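## Task

Read the route code on each of the four cases sitting on the low table. Move every Y0 case onto the north pallet (by the -y end of the track) and every R6 case onto the south pallet (by the +y end). Each must rest on the pallet deck itself, not stacked on another case, and may overhang the pallet edge by no more than about a finger's width. The two cases that started on each pallet must still be there. A case that fell to the floor may be picked up again but must finish lid up. At the end the robot must have released everything and moved away, and every case must stay put without the robot's help.

## Robot and tools

ROBOT. Two arms, left_arm and right_arm, each sit on their own carriage on one shared track that runs along y at x = 0. left_rail carries left_arm on the +y half, right_rail carries right_arm on the -y half. Each arm base is at x = 0, y = its carriage position_m, z = 0.04 m, facing +x. The names left/right do not correspond to image sides. Each arm ends in a vacuum tool with four cups in two channels: channel a cups at (x = -62, +62 mm; y = -104.5 mm) and channel b at (x = -62, +62 mm; y = +104.5 mm) in the cup point's own axes; cups point along the cup point's +z; the rims cover 227 x 312 mm.

FRAME. One scene frame fixed to the table: table top z = 0, +z up, +x the direction the arms face, +y to their left, y = 0 mid-track. The table spans x from 0.50 m and y from -0.90 to 0.90 m; elsewhere the floor lies at z = -0.53. cam_pallet_north views the -y end, cam_pallet_south the +y end; +y is roughly rightward in both.

execute_actions(actions). A list of actions run in sequence; an empty list just returns state and images. Each action may hold "rows", "steps", "until", "left_rail", "right_rail".
- rows: 1 to 15 rows, each used for one control step (1/30 s). Every row is one list of 16 numbers in [-1, 1] covering both arms: left dx, dy, dz, rx, ry, rz, suction_a, suction_b, then the same eight for right. dx..rz are an offset, not a pose: the target relative to that cup point's measured pose when the action began (for a call's first action, the last reported pose), expressed in the cup point's own axes. Rows do not add up; each is measured from that same start. Scale: 1.0 = 0.6 m for dx, dy, dz and 180 degrees for the rotation vector rx, ry, rz. Suction values: 1 = on, 0 = off (over 0.01 counts as on); they persist, so to leave a tool unchanged repeat its previous two values.
- steps: 1 to 450, default 15, not fewer than the number of rows. After the last row the arm keeps heading to that row's target, so give long moves enough steps.
- until: ends the action early when all conditions hold, e.g. {"left_rail": {"position_status": ["!=", "moving"]}}, or {"all": {"status": "ended"}} / {"any": {"status": "ended"}}. Numbers need a comparison (=, !=, <, <=, >, >=).
- left_rail / right_rail: position_m is an absolute y position in metres (left_rail 0.6 to 3, right_rail -3 to -0.6); speed_m_s 0.01 to 1 (starts at 1, persists); or {"stop": true}. Any out-of-range value or unknown name rejects the whole call. Rows never move carriages; a carriage still driving shifts its arm's tool by its remaining travel. Send position_m, wait with until on position_status, and only then aim the tool at scene points. Carriages accelerate at 2 m/s2.

MOTION LIMITS. Per control step the commanded pose is clipped to 100 mm and 16 degrees from the measured pose; damped IK favours position over orientation. Joint speed and acceleration are limited, so a large move may be unfinished when the result arrives: send the rest next action. Start gently by ramping the offset by about 0.01 per row (6 mm per step). The robot keeps holding the last command while you think.

RESULTS. State line per arm: cup point position (m), quaternion wxyz, velocities, all in the scene frame (printed position can be off, more at long reach). "Hand target" is the pose being driven toward. Joint positions/velocities: rail then six joints. Wrist force and torque in tool axes (offset up to ~10 N, noise ~3.7 N, saturation ~200 N). suction_measured_a/b: 0 to 1 vacuum; part_present_a/b: 1 once above 0.09, 0 below 0.07. "pose unreachable" means the clearance check altered or blocked that arm's command (stricter while a carriage moves). Rail position_status: moving, done, stopped, contact_stop (pushed over ~970 N; may roll back, reread), time_out (check what blocks it, resend), stopped_with_arm (give its arm followable rows, then resend), stopped_for_other_arm (move arms apart, wait 30 steps, resend). position_answer not_taken means resend once the carriage stands.

GRIPPING. Turn a channel on and press both its cups fully onto a smooth flat face; edges, holes or an uncovered cup leak, and one bare cup kills that channel. Airtight seals read 0.83+; cardboard reads lower. Reading settles in up to ~1.3 s. Pull per cup is ~381 N at 0.7, scaling down below that, up to ~458 N at 1. Cups compress up to ~21 mm. To release: lower in tiny steps until contact, then in one action switch both channels off and back the tool straight away. A cup stuck on the table holds the tool; switch that channel off. Heavy, off-centre or fast loads can tear loose.

SAFETY. A force of 400 N on an arm, or joint torque at its limit (pan/lift 686, elbow 402, wrists 99.5 N m), stops that arm for 10 s and drops the rest of the call. While part_present is 1 the controller assumes an 11.5 kg load when counting force. Never let the arms, their tools, cameras, carriages or held cases strike or press each other; the clearance check does not cover held objects. For a handover, set the case down, switch the giver off before the taker on, and lift the giver clear. Do not knock cases out of the work area, drop or slam them.

zoom_image(camera, region): camera is one of cam_high, cam_low, cam_pallet_north, cam_pallet_south, cam_left_wrist, cam_right_wrist; region [x0, y0, x1, y1] in pixels, at most 504 x 504. Use it to read labels.

finished_scene(scene): scene number 1 or 2; irreversible; call only when all cases are placed, released and stable, with tools clear and carriages stopped.

Each tool is called as name(argument=value, ...) on one line, values as JSON.

## Session

execute_actions(actions=[])

Scene clock: 0.00 s.
left_arm: end_effector_position=(+0.8494, +1.2524, +0.4399) suction_measured_a=0.00 part_present_a=0 suction_measured_b=0.00 part_present_b=0 end_effector_quat_wxyz=(-0.001, -0.001, +1.000, +0.000) end_effector_velocity=(+0.000, -0.000, -0.000) end_effector_angular_velocity=(+0.000, +0.000, +0.000) | right_arm: end_effector_position=(+0.8494, -0.7868, +0.4392) suction_measured_a=0.01 part_present_a=0 suction_measured_b=0.01 part_present_b=0 end_effector_quat_wxyz=(-0.001, -0.000, +1.000, +0.000) end_effector_velocity=(+0.000, -0.000, -0.000) end_effector_angular_velocity=(+0.000, +0.000, +0.000)
Joint positions: left_arm=[ 1.251 -0.237 -1.499  2.092 -2.163 -1.57   1.332] | right_arm=[-0.789 -0.237 -1.498  2.092 -2.164 -1.571  1.334]
Joint velocities: left_arm=[ 0. -0.  0.  0.  0. -0. -0.] | right_arm=[ 0. -0.  0. -0.  0.  0. -0.]
Wrist force (N, on the end effector, along its own x y z axes, offset not removed): no reading
Wrist torque (N m, same axes, about the end effector's origin, offset not removed): no reading
Hand target (left_arm): +0.849, +1.252, +0.440; -0.001, -0.001, +1.000, +0.000
Hand target (right_arm): +0.849, -0.787, +0.439; -0.001, -0.000, +1.000, +0.000
left_rail: position_m=1.251 position_m_goal=1.251 speed_m_s=1.00 position_status=done position_answer=taken refusals=0
right_rail: position_m=-0.789 position_m_goal=-0.789 speed_m_s=1.00 position_status=done position_answer=taken refusals=0
camera_calibration (this result's frames):
cam_left_wrist: T_world_to_cam=[[0.0186895, -0.998748, -0.0463987, 1.25757], [-0.824226, -0.0416591, 0.564726, 0.519167], [-0.565952, 0.0276885, -0.823973, 0.907241], [0, 0, 0, 1]] pos_world=[0.917862, 1.2525, 0.512704]
cam_right_wrist: T_world_to_cam=[[-0.00968361, -0.999639, 0.025053, -0.789553], [-0.83716, 0.0218067, 0.546523, 0.509351], [-0.546873, -0.0156811, -0.837069, 0.918575], [0, 0, 0, 1]] pos_world=[0.921107, -0.785971, 0.510319]

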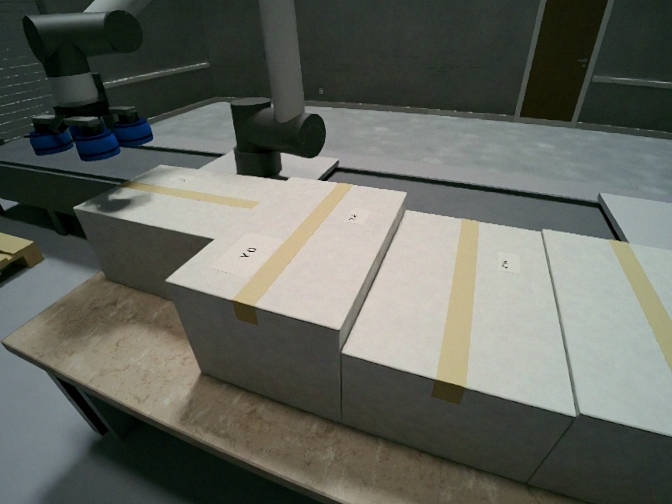

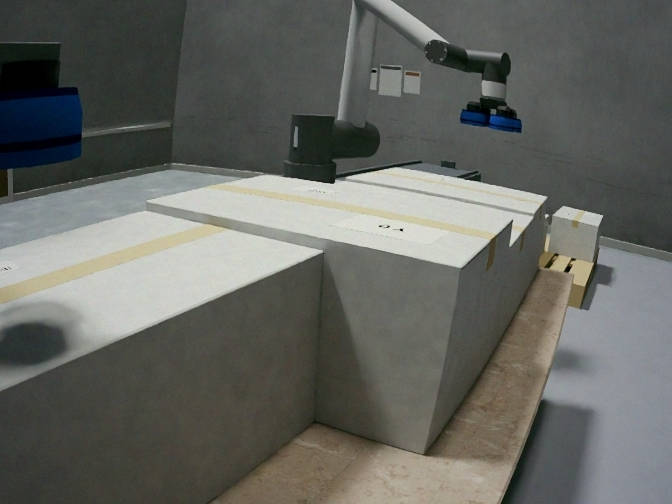

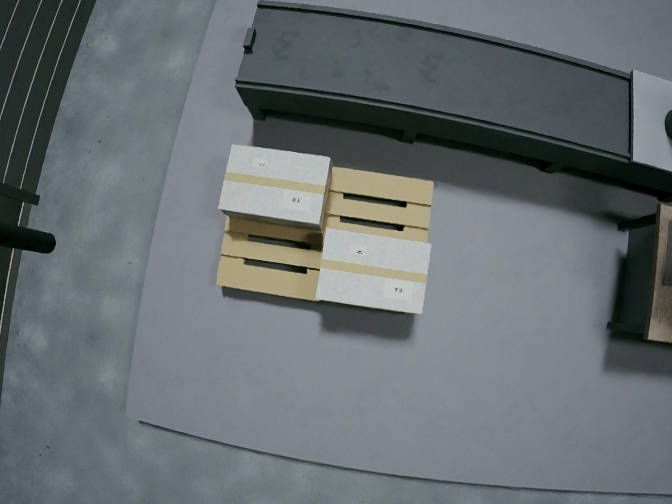

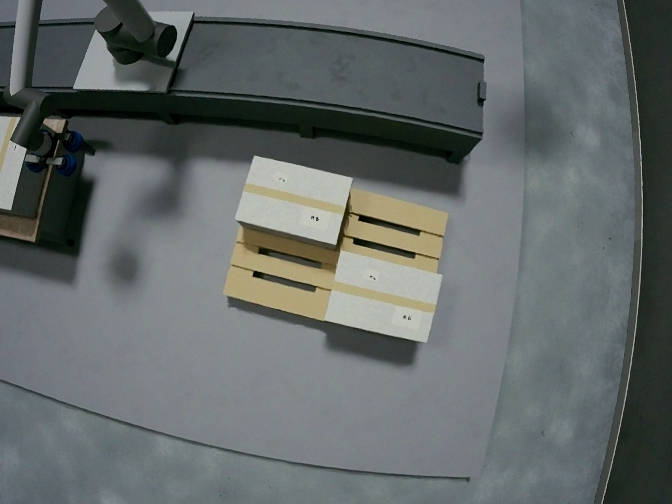

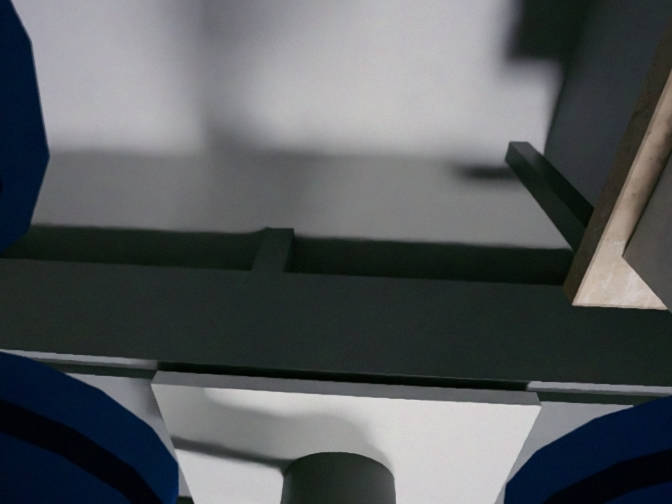

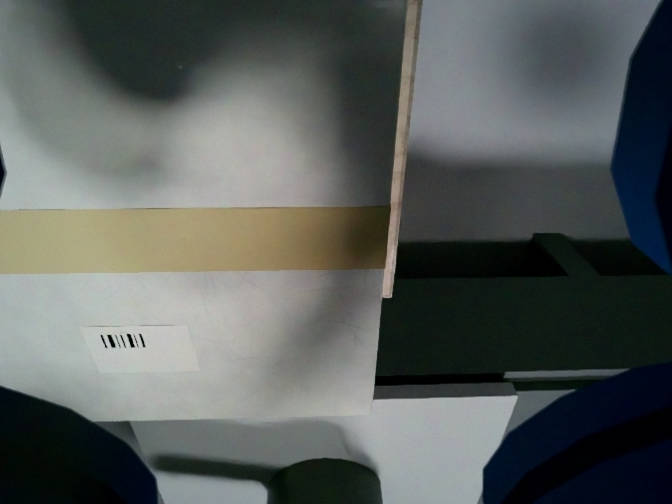

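zoom_image(camera="cam_high", region=[60, 150, 420, 420])

zoom_image(camera="cam_high", region=[330, 190, 672, 504])

zoom_image(camera="cam_pallet_south", region=[0, 90, 120, 260])

zoom_image(camera="cam_low", region=[0, 150, 336, 340])

zoom_image(camera="cam_low", region=[300, 150, 620, 320])

Region (60, 150, 420, 420) of cam_high's 672x504 image, scaled by 1.400, with more detail than that image has; it fills the top 378 rows of this view, and the rest is white.

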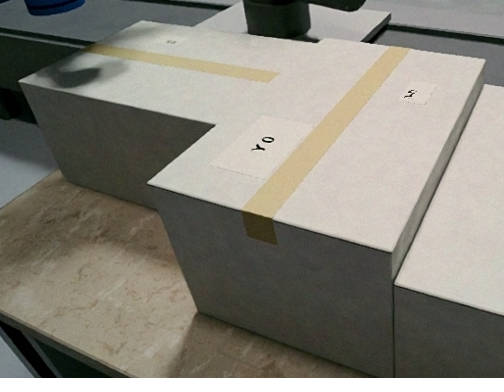

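Region (330, 190, 672, 504) of cam_high's 672x504 image, scaled by 1.474, with more detail than that image has; it fills the top 463 rows of this view, and the rest is white.

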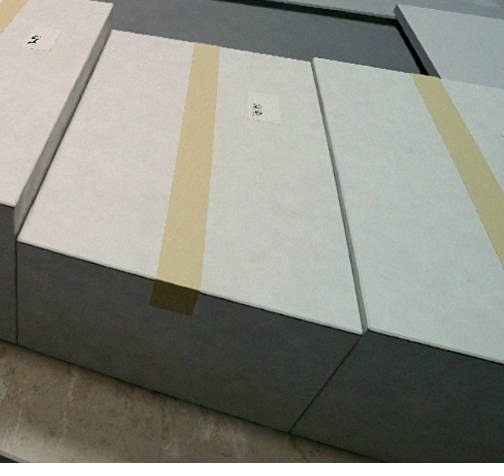

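Region (0, 90, 120, 260) of cam_pallet_south's 672x504 image, scaled by 2.965, with more detail than that image has; it fills the left 356 columns of this view, and the rest is white.

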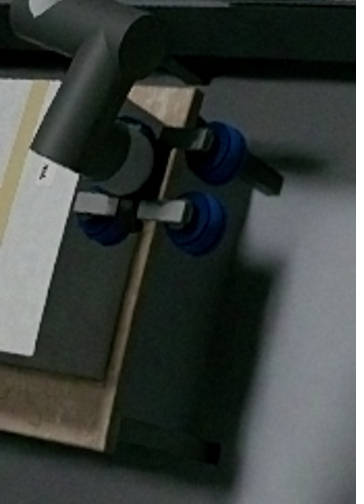

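Region (0, 150, 336, 340) of cam_low's 672x504 image, scaled by 1.500, with more detail than that image has; it fills the top 285 rows of this view, and the rest is white.

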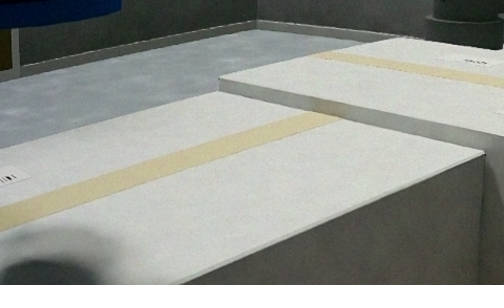

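Region (300, 150, 620, 320) of cam_low's 672x504 image, scaled by 1.575, with more detail than that image has; it fills the top 268 rows of this view, and the rest is white.

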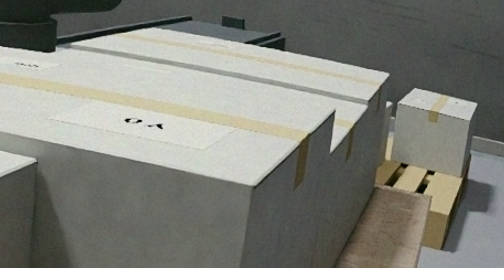

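zoom_image(camera="cam_pallet_north", region=[592, 180, 672, 360])

zoom_image(camera="cam_high", region=[480, 240, 540, 290])

zoom_image(camera="cam_pallet_north", region=[200, 130, 450, 330])

zoom_image(camera="cam_pallet_south", region=[210, 145, 460, 355])

Region (592, 180, 672, 360) of cam_pallet_north's 672x504 image, scaled by 2.800, with more detail than that image has.

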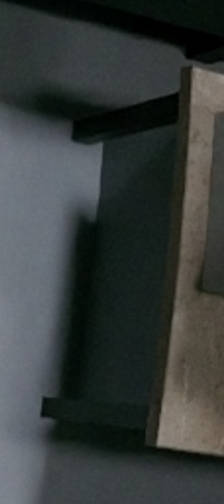

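Region (480, 240, 540, 290) of cam_high's 672x504 image, scaled by 8.400, with more detail than that image has.

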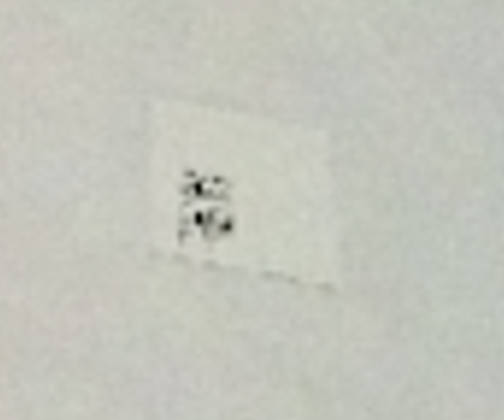

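Region (200, 130, 450, 330) of cam_pallet_north's 672x504 image, scaled by 2.016, with more detail than that image has; it fills the top 403 rows of this view, and the rest is white.

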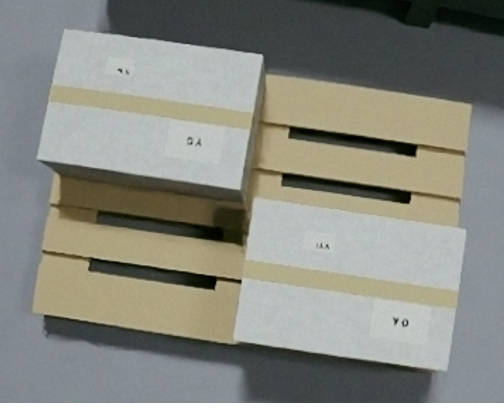

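Region (210, 145, 460, 355) of cam_pallet_south's 672x504 image, scaled by 2.016, with more detail than that image has; it fills the top 423 rows of this view, and the rest is white.

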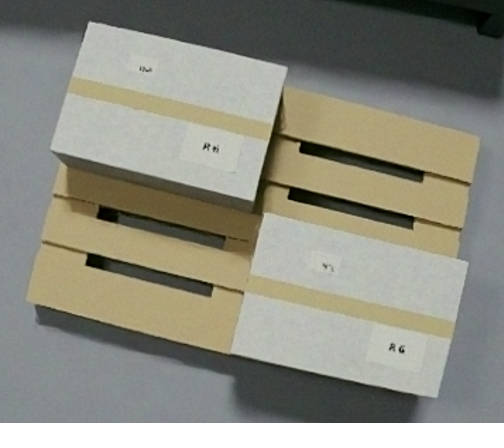

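execute_actions(actions=[{"left_rail": {"position_m": 1.08}, "right_rail": {"position_m": -1.15}, "steps": 1}])

zoom_image(camera="cam_high", region=[60, 155, 300, 335])

zoom_image(camera="cam_high", region=[260, 165, 500, 285])

zoom_image(camera="cam_high", region=[150, 260, 390, 440])

zoom_image(camera="cam_high", region=[432, 200, 672, 300])

zoom_image(camera="cam_high", region=[432, 350, 672, 504])

Scene clock: 6.60 s.
left_arm: end_effector_position=(+0.8494, +1.2524, +0.4399) suction_measured_a=0.00 part_present_a=0 suction_measured_b=0.00 part_present_b=0 end_effector_quat_wxyz=(-0.001, -0.001, +1.000, +0.000) end_effector_velocity=(+0.000, -0.004, -0.000) end_effector_angular_velocity=(+0.000, +0.000, +0.000) | right_arm: end_effector_position=(+0.8494, -0.7869, +0.4392) suction_measured_a=0.01 part_present_a=0 suction_measured_b=0.01 part_present_b=0 end_effector_quat_wxyz=(-0.001, -0.000, +1.000, +0.000) end_effector_velocity=(-0.000, -0.004, +0.000) end_effector_angular_velocity=(-0.000, -0.000, +0.000)
Joint positions: left_arm=[ 1.251 -0.237 -1.499  2.092 -2.163 -1.57   1.332] | right_arm=[-0.789 -0.237 -1.498  2.092 -2.164 -1.571  1.334]
Joint velocities: left_arm=[-0.004 -0.     0.    -0.     0.     0.    -0.   ] | right_arm=[-0.004  0.    -0.     0.    -0.     0.    -0.   ]
Wrist force (N, on the end effector, along its own x y z axes, offset not removed): left_arm=[-0.2 -3.5 -1.4] | right_arm=[-2.3 -4.3 10.0]
Wrist torque (N m, same axes, about the end effector's origin, offset not removed): left_arm=[0.17 0.39 -0.50] | right_arm=[-0.41 -0.21 -0.39]
Hand target (left_arm): +0.849, +1.250, +0.440; -0.001, -0.001, +1.000, +0.000
Hand target (right_arm): +0.849, -0.789, +0.439; -0.001, -0.000, +1.000, +0.000
left_rail: position_m=1.251 position_m_goal=1.080 speed_m_s=1.00 position_status=moving position_answer=taken refusals=0
right_rail: position_m=-0.789 position_m_goal=-1.150 speed_m_s=1.00 position_status=moving position_answer=taken refusals=0
camera_calibration (this result's frames):
cam_left_wrist: T_world_to_cam=[[0.0186896, -0.998748, -0.0463987, 1.25755], [-0.824226, -0.0416592, 0.564726, 0.519166], [-0.565952, 0.0276885, -0.823973, 0.907241], [0, 0, 0, 1]] pos_world=[0.917862, 1.25248, 0.512704]
cam_right_wrist: T_world_to_cam=[[-0.00968369, -0.999639, 0.0250531, -0.789572], [-0.83716, 0.0218068, 0.546524, 0.509352], [-0.546873, -0.0156811, -0.837069, 0.918575], [0, 0, 0, 1]] pos_world=[0.921106, -0.78599, 0.510319]

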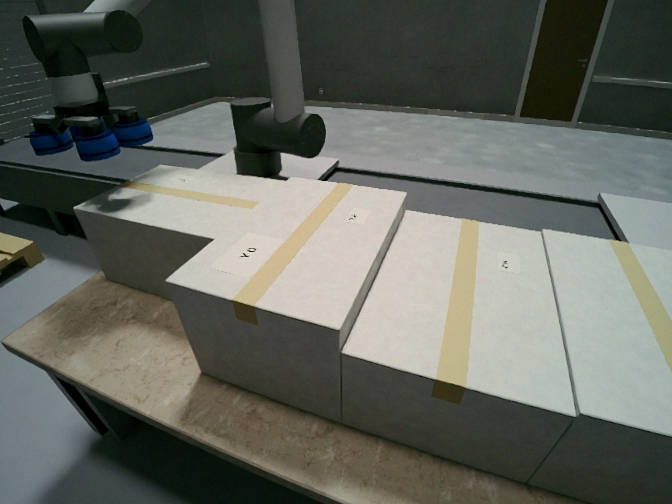

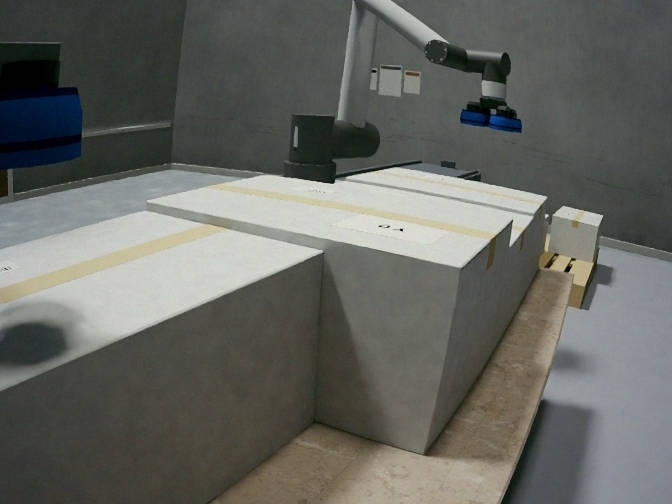

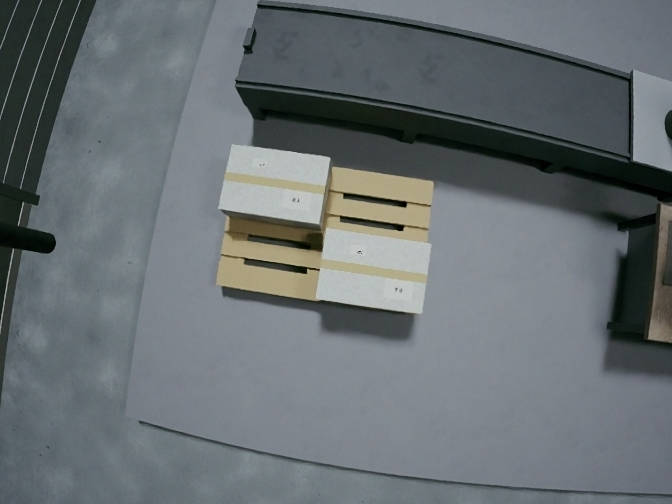

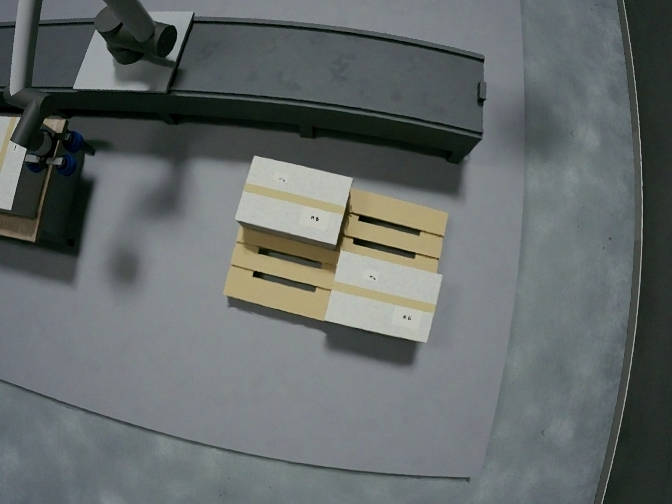

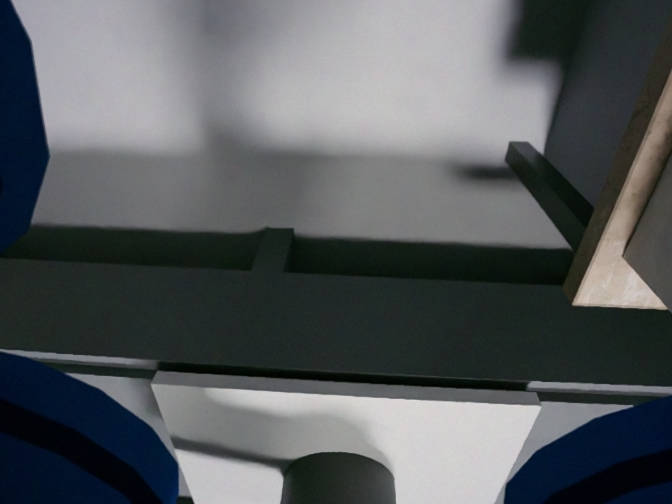

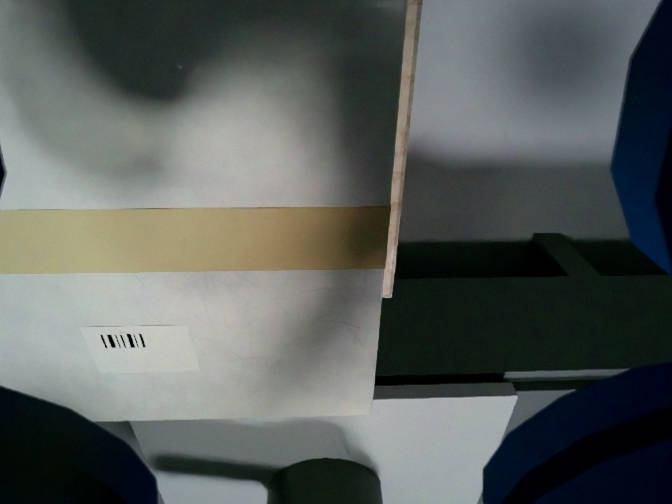

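Region (60, 155, 300, 335) of cam_high's 672x504 image, scaled by 2.100, with more detail than that image has; it fills the top 378 rows of this view, and the rest is white.

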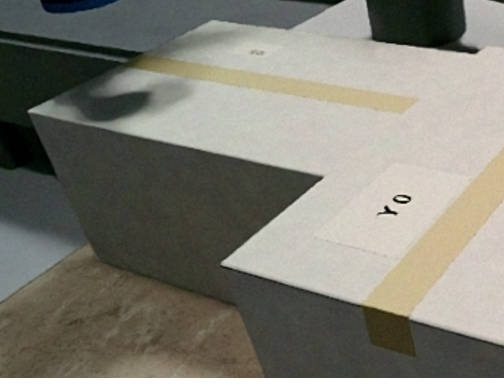

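Region (260, 165, 500, 285) of cam_high's 672x504 image, scaled by 2.100, with more detail than that image has.

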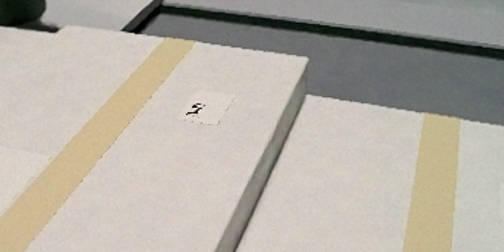

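Region (150, 260, 390, 440) of cam_high's 672x504 image, scaled by 2.100, with more detail than that image has; it fills the top 378 rows of this view, and the rest is white.

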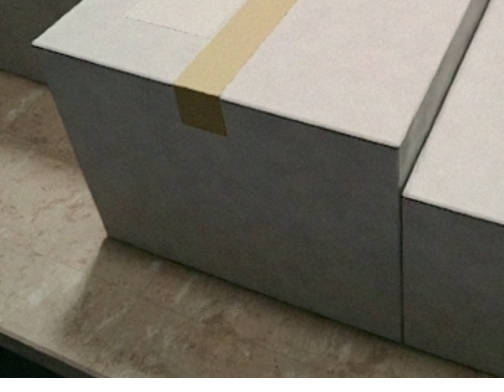

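Region (432, 200, 672, 300) of cam_high's 672x504 image, scaled by 2.100, with more detail than that image has; it fills the top 210 rows of this view, and the rest is white.

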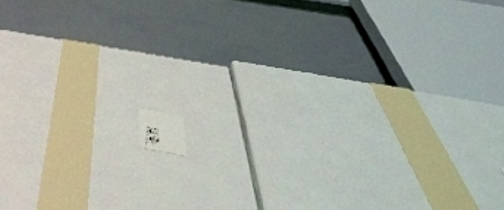

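Region (432, 350, 672, 504) of cam_high's 672x504 image, scaled by 2.100, with more detail than that image has; it fills the top 323 rows of this view, and the rest is white.

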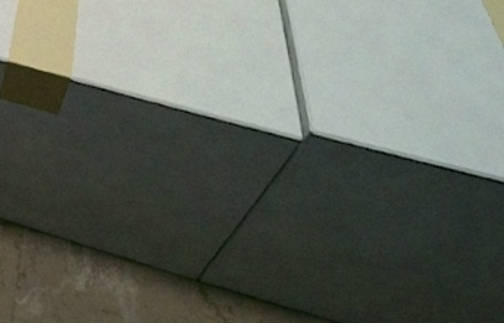

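execute_actions(actions=[])

Scene clock: 7.07 s.
left_arm: end_effector_position=(+0.8494, +1.0957, +0.4399) suction_measured_a=0.00 part_present_a=0 suction_measured_b=0.00 part_present_b=0 end_effector_quat_wxyz=(-0.001, -0.001, +1.000, +0.000) end_effector_velocity=(-0.000, -0.242, +0.000) end_effector_angular_velocity=(-0.000, -0.000, +0.000) | right_arm: end_effector_position=(+0.8494, -0.9998, +0.4392) suction_measured_a=0.01 part_present_a=0 suction_measured_b=0.01 part_present_b=0 end_effector_quat_wxyz=(-0.001, -0.000, +1.000, +0.000) end_effector_velocity=(+0.000, -0.783, -0.000) end_effector_angular_velocity=(-0.000, +0.000, -0.000)
Joint positions: left_arm=[ 1.094 -0.237 -1.499  2.092 -2.163 -1.57   1.332] | right_arm=[-1.002 -0.237 -1.498  2.092 -2.164 -1.571  1.334]
Joint velocities: left_arm=[-0.242 -0.    -0.     0.    -0.     0.    -0.   ] | right_arm=[-0.783 -0.     0.     0.     0.    -0.    -0.   ]
Wrist force (N, on the end effector, along its own x y z axes, offset not removed): left_arm=[-0.7 -3.8 -1.2] | right_arm=[-0.3 -8.7 7.3]
Wrist torque (N m, same axes, about the end effector's origin, offset not removed): left_arm=[0.38 0.48 -0.46] | right_arm=[-0.79 -0.45 -0.33]
Hand target (left_arm): +0.849, +1.086, +0.440; -0.001, -0.001, +1.000, +0.000
Hand target (right_arm): +0.849, -1.037, +0.439; -0.001, -0.000, +1.000, +0.000
left_rail: position_m=1.094 position_m_goal=1.080 speed_m_s=1.00 position_status=moving position_answer=taken refusals=0
right_rail: position_m=-1.002 position_m_goal=-1.150 speed_m_s=1.00 position_status=moving position_answer=taken refusals=0
camera_calibration (this result's frames):
cam_left_wrist: T_world_to_cam=[[0.0186772, -0.998748, -0.0463988, 1.10104], [-0.824227, -0.041649, 0.564726, 0.512627], [-0.565952, 0.0276956, -0.823973, 0.911572], [0, 0, 0, 1]] pos_world=[0.917862, 1.09577, 0.512704]
cam_right_wrist: T_world_to_cam=[[-0.00967641, -0.999639, 0.025053, -1.00246], [-0.83716, 0.0218006, 0.546524, 0.51399], [-0.546873, -0.015685, -0.837069, 0.915231], [0, 0, 0, 1]] pos_world=[0.921106, -0.998953, 0.510319]

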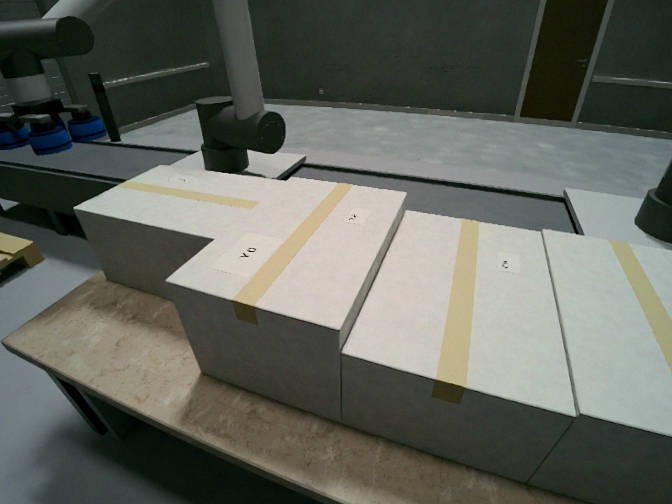

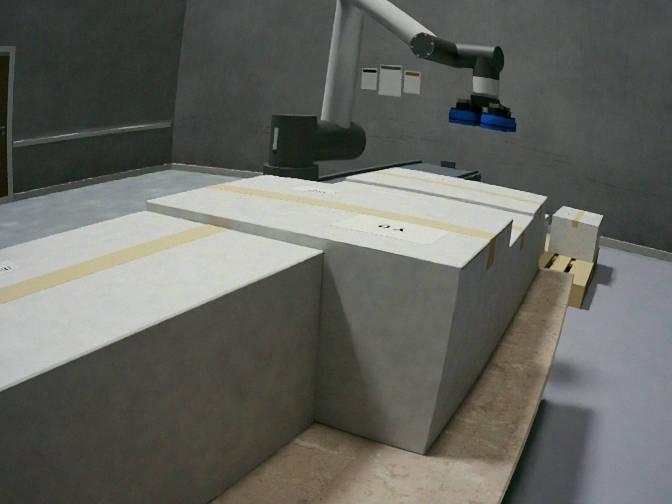

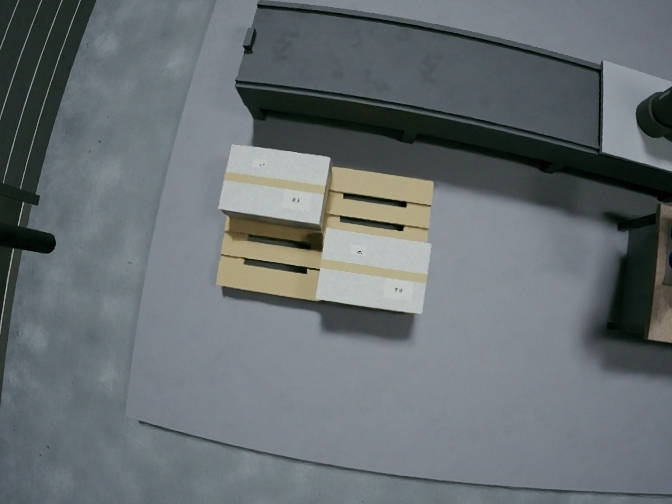

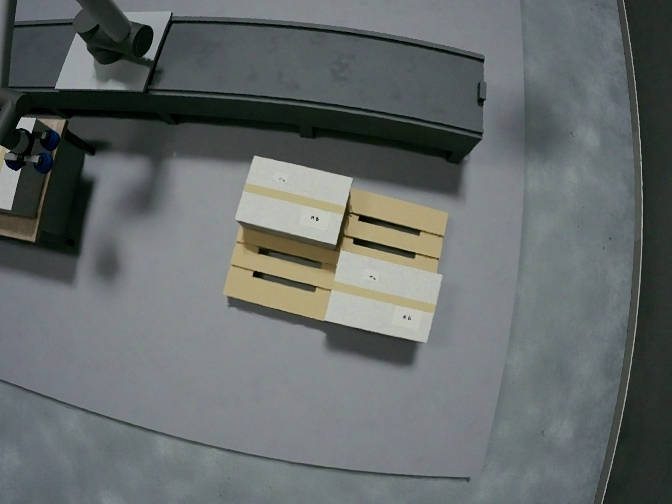

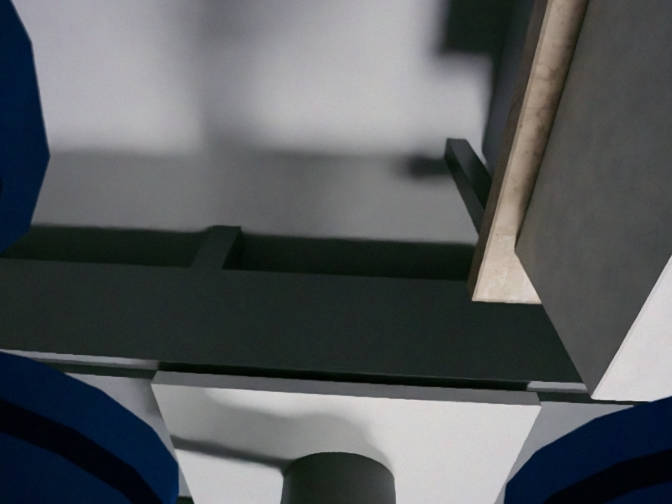

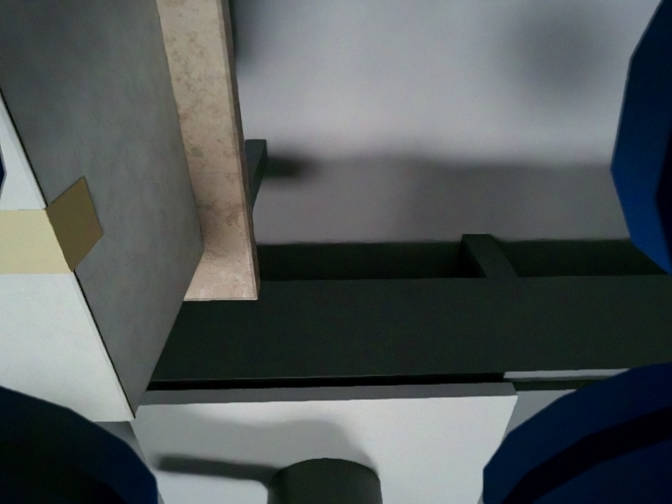

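execute_actions(actions=[])

Scene clock: 17.80 s.
left_arm: end_effector_position=(+0.8494, +1.0813, +0.4399) suction_measured_a=0.00 part_present_a=0 suction_measured_b=0.00 part_present_b=0 end_effector_quat_wxyz=(-0.001, -0.001, +1.000, +0.000) end_effector_velocity=(-0.000, +0.000, +0.000) end_effector_angular_velocity=(-0.000, -0.000, +0.000) | right_arm: end_effector_position=(+0.8494, -1.1484, +0.4392) suction_measured_a=0.01 part_present_a=0 suction_measured_b=0.01 part_present_b=0 end_effector_quat_wxyz=(-0.001, -0.000, +1.000, +0.000) end_effector_velocity=(+0.000, +0.000, +0.000) end_effector_angular_velocity=(-0.000, +0.000, +0.000)
Joint positions: left_arm=[ 1.08  -0.237 -1.499  2.092 -2.163 -1.57   1.332] | right_arm=[-1.15  -0.237 -1.498  2.092 -2.164 -1.571  1.334]
Joint velocities: left_arm=[ 0.  0. -0.  0. -0. -0.  0.] | right_arm=[ 0.  0.  0. -0.  0. -0.  0.]
Wrist force (N, on the end effector, along its own x y z axes, offset not removed): left_arm=[1.3 0.5 -4.4] | right_arm=[-1.0 -5.0 3.8]
Wrist torque (N m, same axes, about the end effector's origin, offset not removed): left_arm=[0.67 0.26 -0.58] | right_arm=[-0.36 -0.47 -0.19]
Hand target (left_arm): +0.849, +1.081, +0.440; -0.001, -0.001, +1.000, +0.000
Hand target (right_arm): +0.849, -1.148, +0.439; -0.001, -0.000, +1.000, +0.000
left_rail: position_m=1.080 position_m_goal=1.080 speed_m_s=1.00 position_status=done position_answer=taken refusals=0
right_rail: position_m=-1.150 position_m_goal=-1.150 speed_m_s=1.00 position_status=done position_answer=taken refusals=0
camera_calibration (this result's frames):
cam_left_wrist: T_world_to_cam=[[0.0186888, -0.998748, -0.0463988, 1.08665], [-0.824226, -0.0416586, 0.564726, 0.512037], [-0.565952, 0.027689, -0.823973, 0.911979], [0, 0, 0, 1]] pos_world=[0.917862, 1.08137, 0.512704]
cam_right_wrist: T_world_to_cam=[[-0.00968344, -0.999639, 0.025053, -1.15098], [-0.83716, 0.0218065, 0.546523, 0.517236], [-0.546873, -0.0156811, -0.837069, 0.912906], [0, 0, 0, 1]] pos_world=[0.921107, -1.14753, 0.510319]

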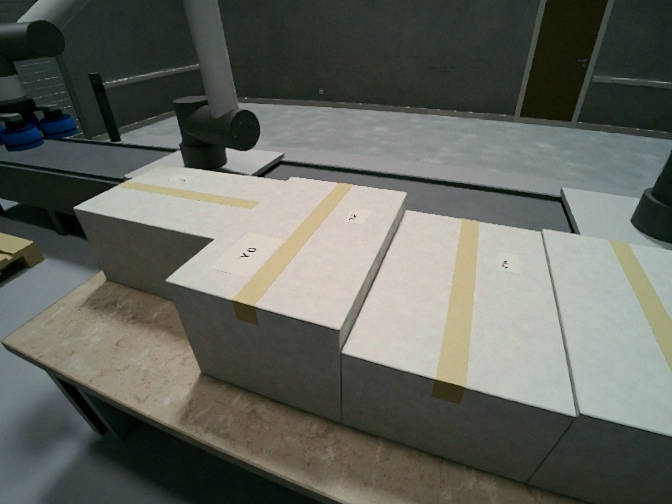

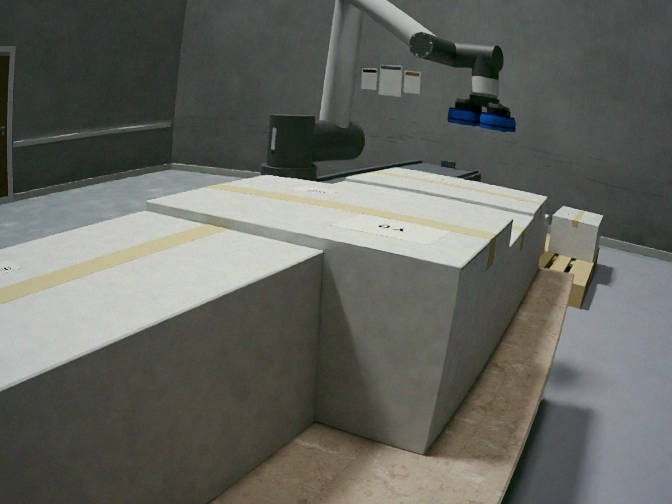

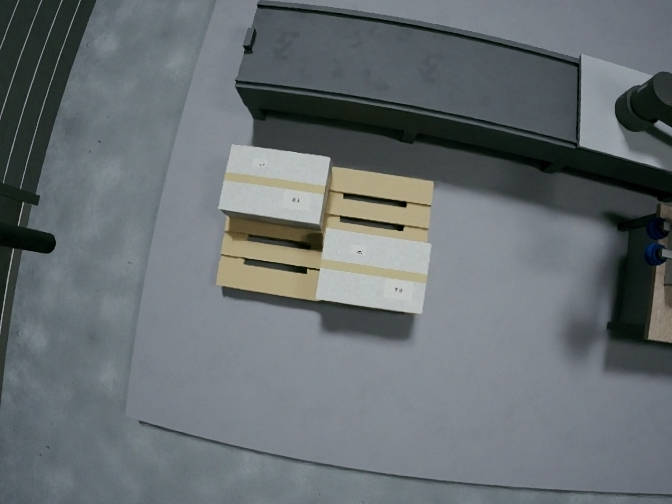

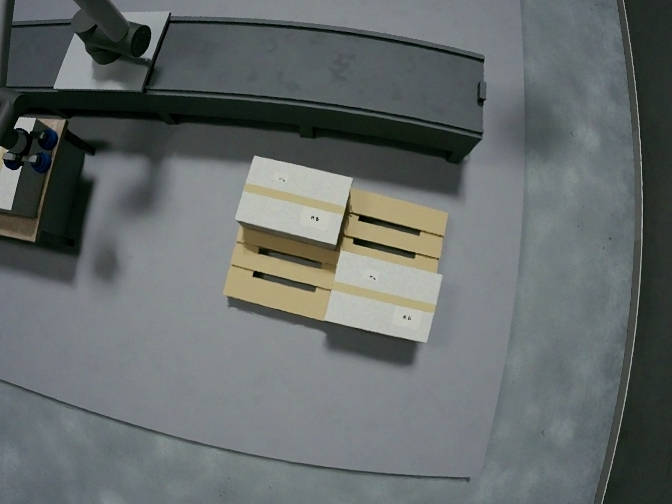

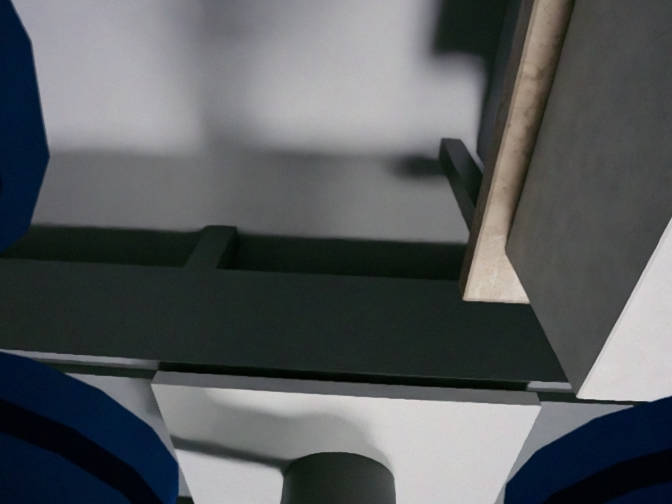

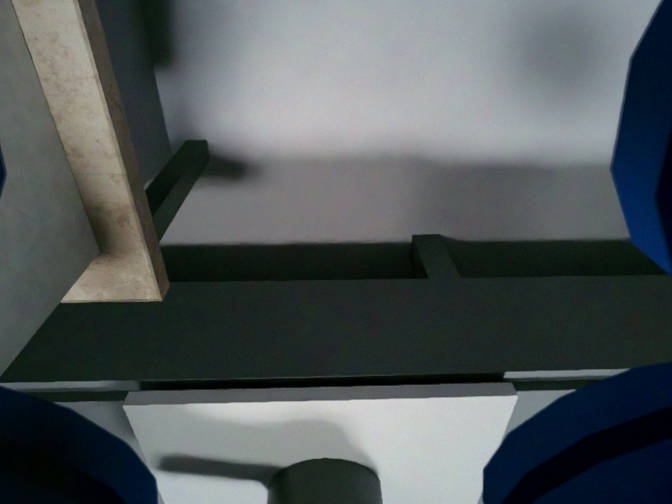

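zoom_image(camera="cam_left_wrist", region=[440, 220, 620, 420])

Region (440, 220, 620, 420) of cam_left_wrist's 672x504 image, scaled by 2.520, with more detail than that image has; it fills the left 454 columns of this view, and the rest is white.

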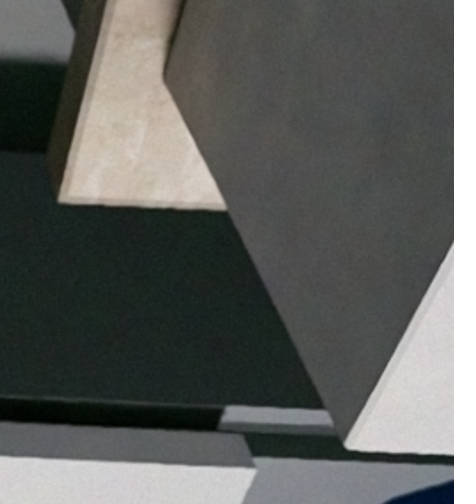

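execute_actions(actions=[{"right_rail": {"position_m": -0.6}, "rows": [
[-0.0001,-0.0016,0.0006,0,0,0,0,0, -0.0002,0.0019,0.0004,0,0,0,0,0],
[-0.0004,-0.0064,0.0026,0,0,0,0,0, -0.0006,0.0078,0.0018,0,0,0,0,0],
[-0.001,-0.0144,0.0058,0,0,0,0,0, -0.0014,0.0175,0.004,0,0,0,0,0],
[-0.0017,-0.0257,0.0103,0,0,0,0,0, -0.0025,0.0312,0.0071,0,0,0,0,0],
[-0.0027,-0.0401,0.016,0,0,0,0,0, -0.0038,0.0487,0.0111,0,0,0,0,0],
[-0.0039,-0.0578,0.0231,0,0,0,0,0, -0.0055,0.0701,0.0159,0,0,-0.001,0,0],
[-0.0053,-0.0786,0.0314,0,0,0,0,0, -0.0075,0.0954,0.0217,0,0,-0.001,0,0],
[-0.0069,-0.1027,0.041,0,0,0,0,0, -0.0098,0.1246,0.0283,0,0,-0.002,0,0],
[-0.0087,-0.13,0.0519,0,0,0,0,0, -0.0125,0.1577,0.0359,0,0,-0.002,0,0],
[-0.0107,-0.1605,0.0641,0,0,0,0,0, -0.0154,0.1947,0.0443,0,0,-0.003,0,0],
[-0.046,-0.6888,0.275,0,0,0,0,0, -0.066,0.8357,0.19,0,0,-0.0078,0,0]], "steps": 30}])

Scene clock: 33.17 s.
left_arm: end_effector_position=(+0.8639, +0.7525, +0.3098) suction_measured_a=0.00 part_present_a=0 suction_measured_b=0.00 part_present_b=0 end_effector_quat_wxyz=(-0.001, +0.001, +1.000, -0.000) end_effector_velocity=(+0.035, -0.445, -0.175) end_effector_angular_velocity=(+0.002, -0.005, -0.001) | right_arm: end_effector_position=(+0.8646, -0.2557, +0.3599) suction_measured_a=0.01 part_present_a=0 suction_measured_b=0.01 part_present_b=0 end_effector_quat_wxyz=(-0.001, -0.014, +1.000, +0.002) end_effector_velocity=(+0.034, +0.634, -0.103) end_effector_angular_velocity=(-0.001, -0.001, +0.003)
Joint positions: left_arm=[ 1.08  -0.581 -1.309  2.085 -2.345 -1.572  0.991] | right_arm=[-0.607  0.168 -1.344  2.041 -2.266 -1.567  1.711]
Joint velocities: left_arm=[ 0.    -0.392  0.348 -0.16  -0.191  0.004 -0.391] | right_arm=[ 0.172  0.494  0.297 -0.214 -0.085  0.     0.492]
Wrist force (N, on the end effector, along its own x y z axes, offset not removed): left_arm=[-2.0 0.3 1.7] | right_arm=[-4.1 0.9 10.4]
Wrist torque (N m, same axes, about the end effector's origin, offset not removed): left_arm=[0.85 0.62 -0.49] | right_arm=[0.14 -0.04 -0.25]
Hand target (left_arm): +0.868, +0.681, +0.280; -0.001, +0.000, +1.000, +0.000
Hand target (right_arm): +0.868, -0.173, +0.343; -0.001, -0.014, +1.000, +0.001
Off the commanded pose (left_arm): 0.092 m, 0 deg; position clipped at the last step of the last action.
Off the commanded pose (right_arm): 0.157 m, 0 deg; position clipped at the last step of the last action.
left_rail: position_m=1.080 position_m_goal=1.080 speed_m_s=1.00 position_status=done position_answer=taken refusals=0
right_rail: position_m=-0.607 position_m_goal=-0.600 speed_m_s=1.00 position_status=moving position_answer=taken refusals=0
camera_calibration (this result's frames):
cam_left_wrist: T_world_to_cam=[[0.0159159, -0.998844, -0.0453605, 0.754136], [-0.823606, -0.0388197, 0.565832, 0.580757], [-0.566939, 0.0283534, -0.823272, 0.822214], [0, 0, 0, 1]] pos_world=[0.932457, 0.752497, 0.382503]
cam_right_wrist: T_world_to_cam=[[0.0185188, -0.999572, 0.0226316, -0.27993], [-0.83729, -0.00313317, 0.54675, 0.547443], [-0.546445, -0.0290744, -0.83699, 0.864989], [0, 0, 0, 1]] pos_world=[0.936222, -0.252946, 0.431008]

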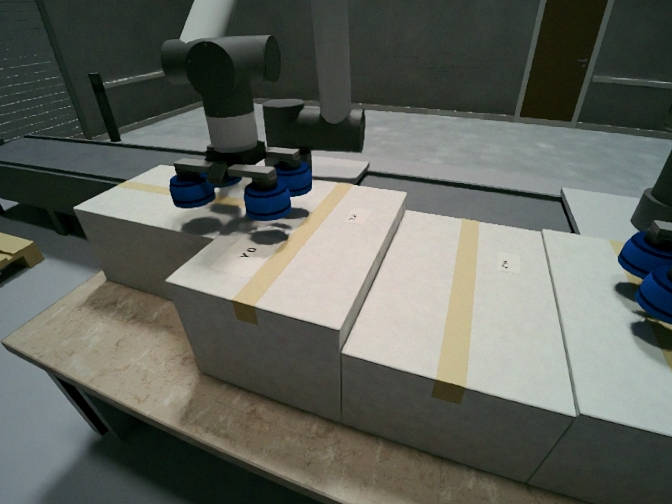

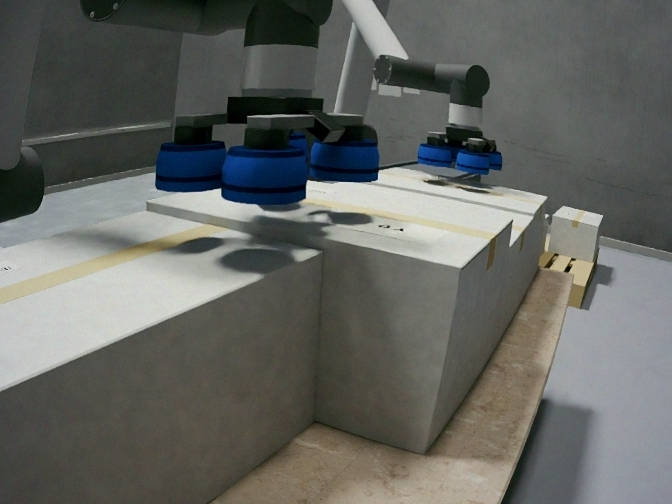

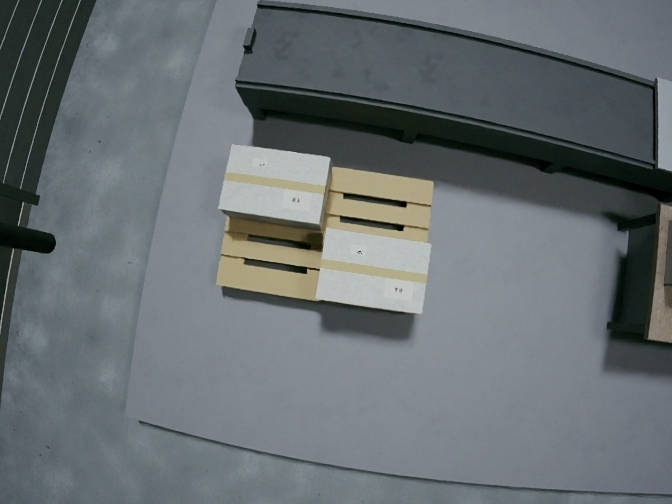

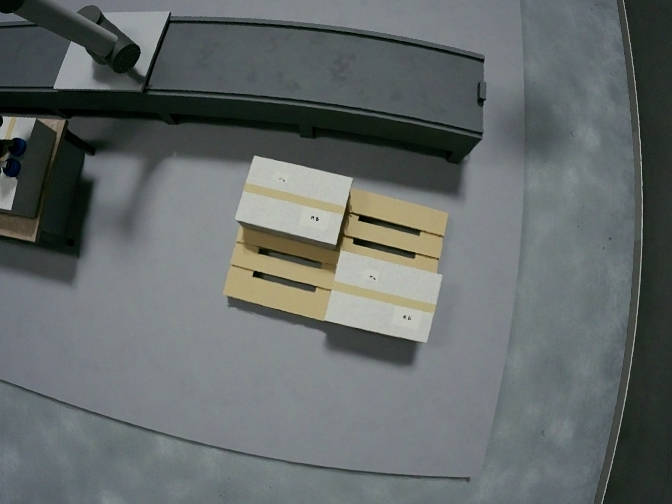

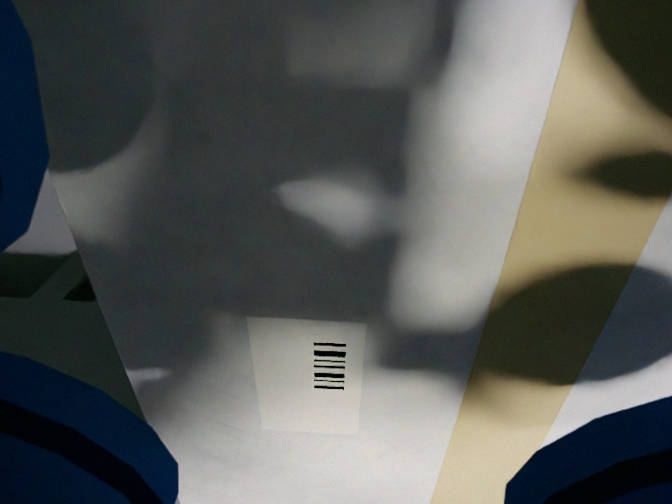

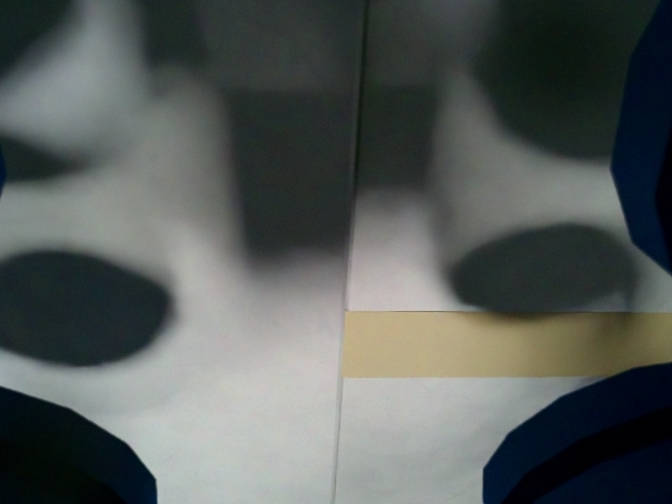

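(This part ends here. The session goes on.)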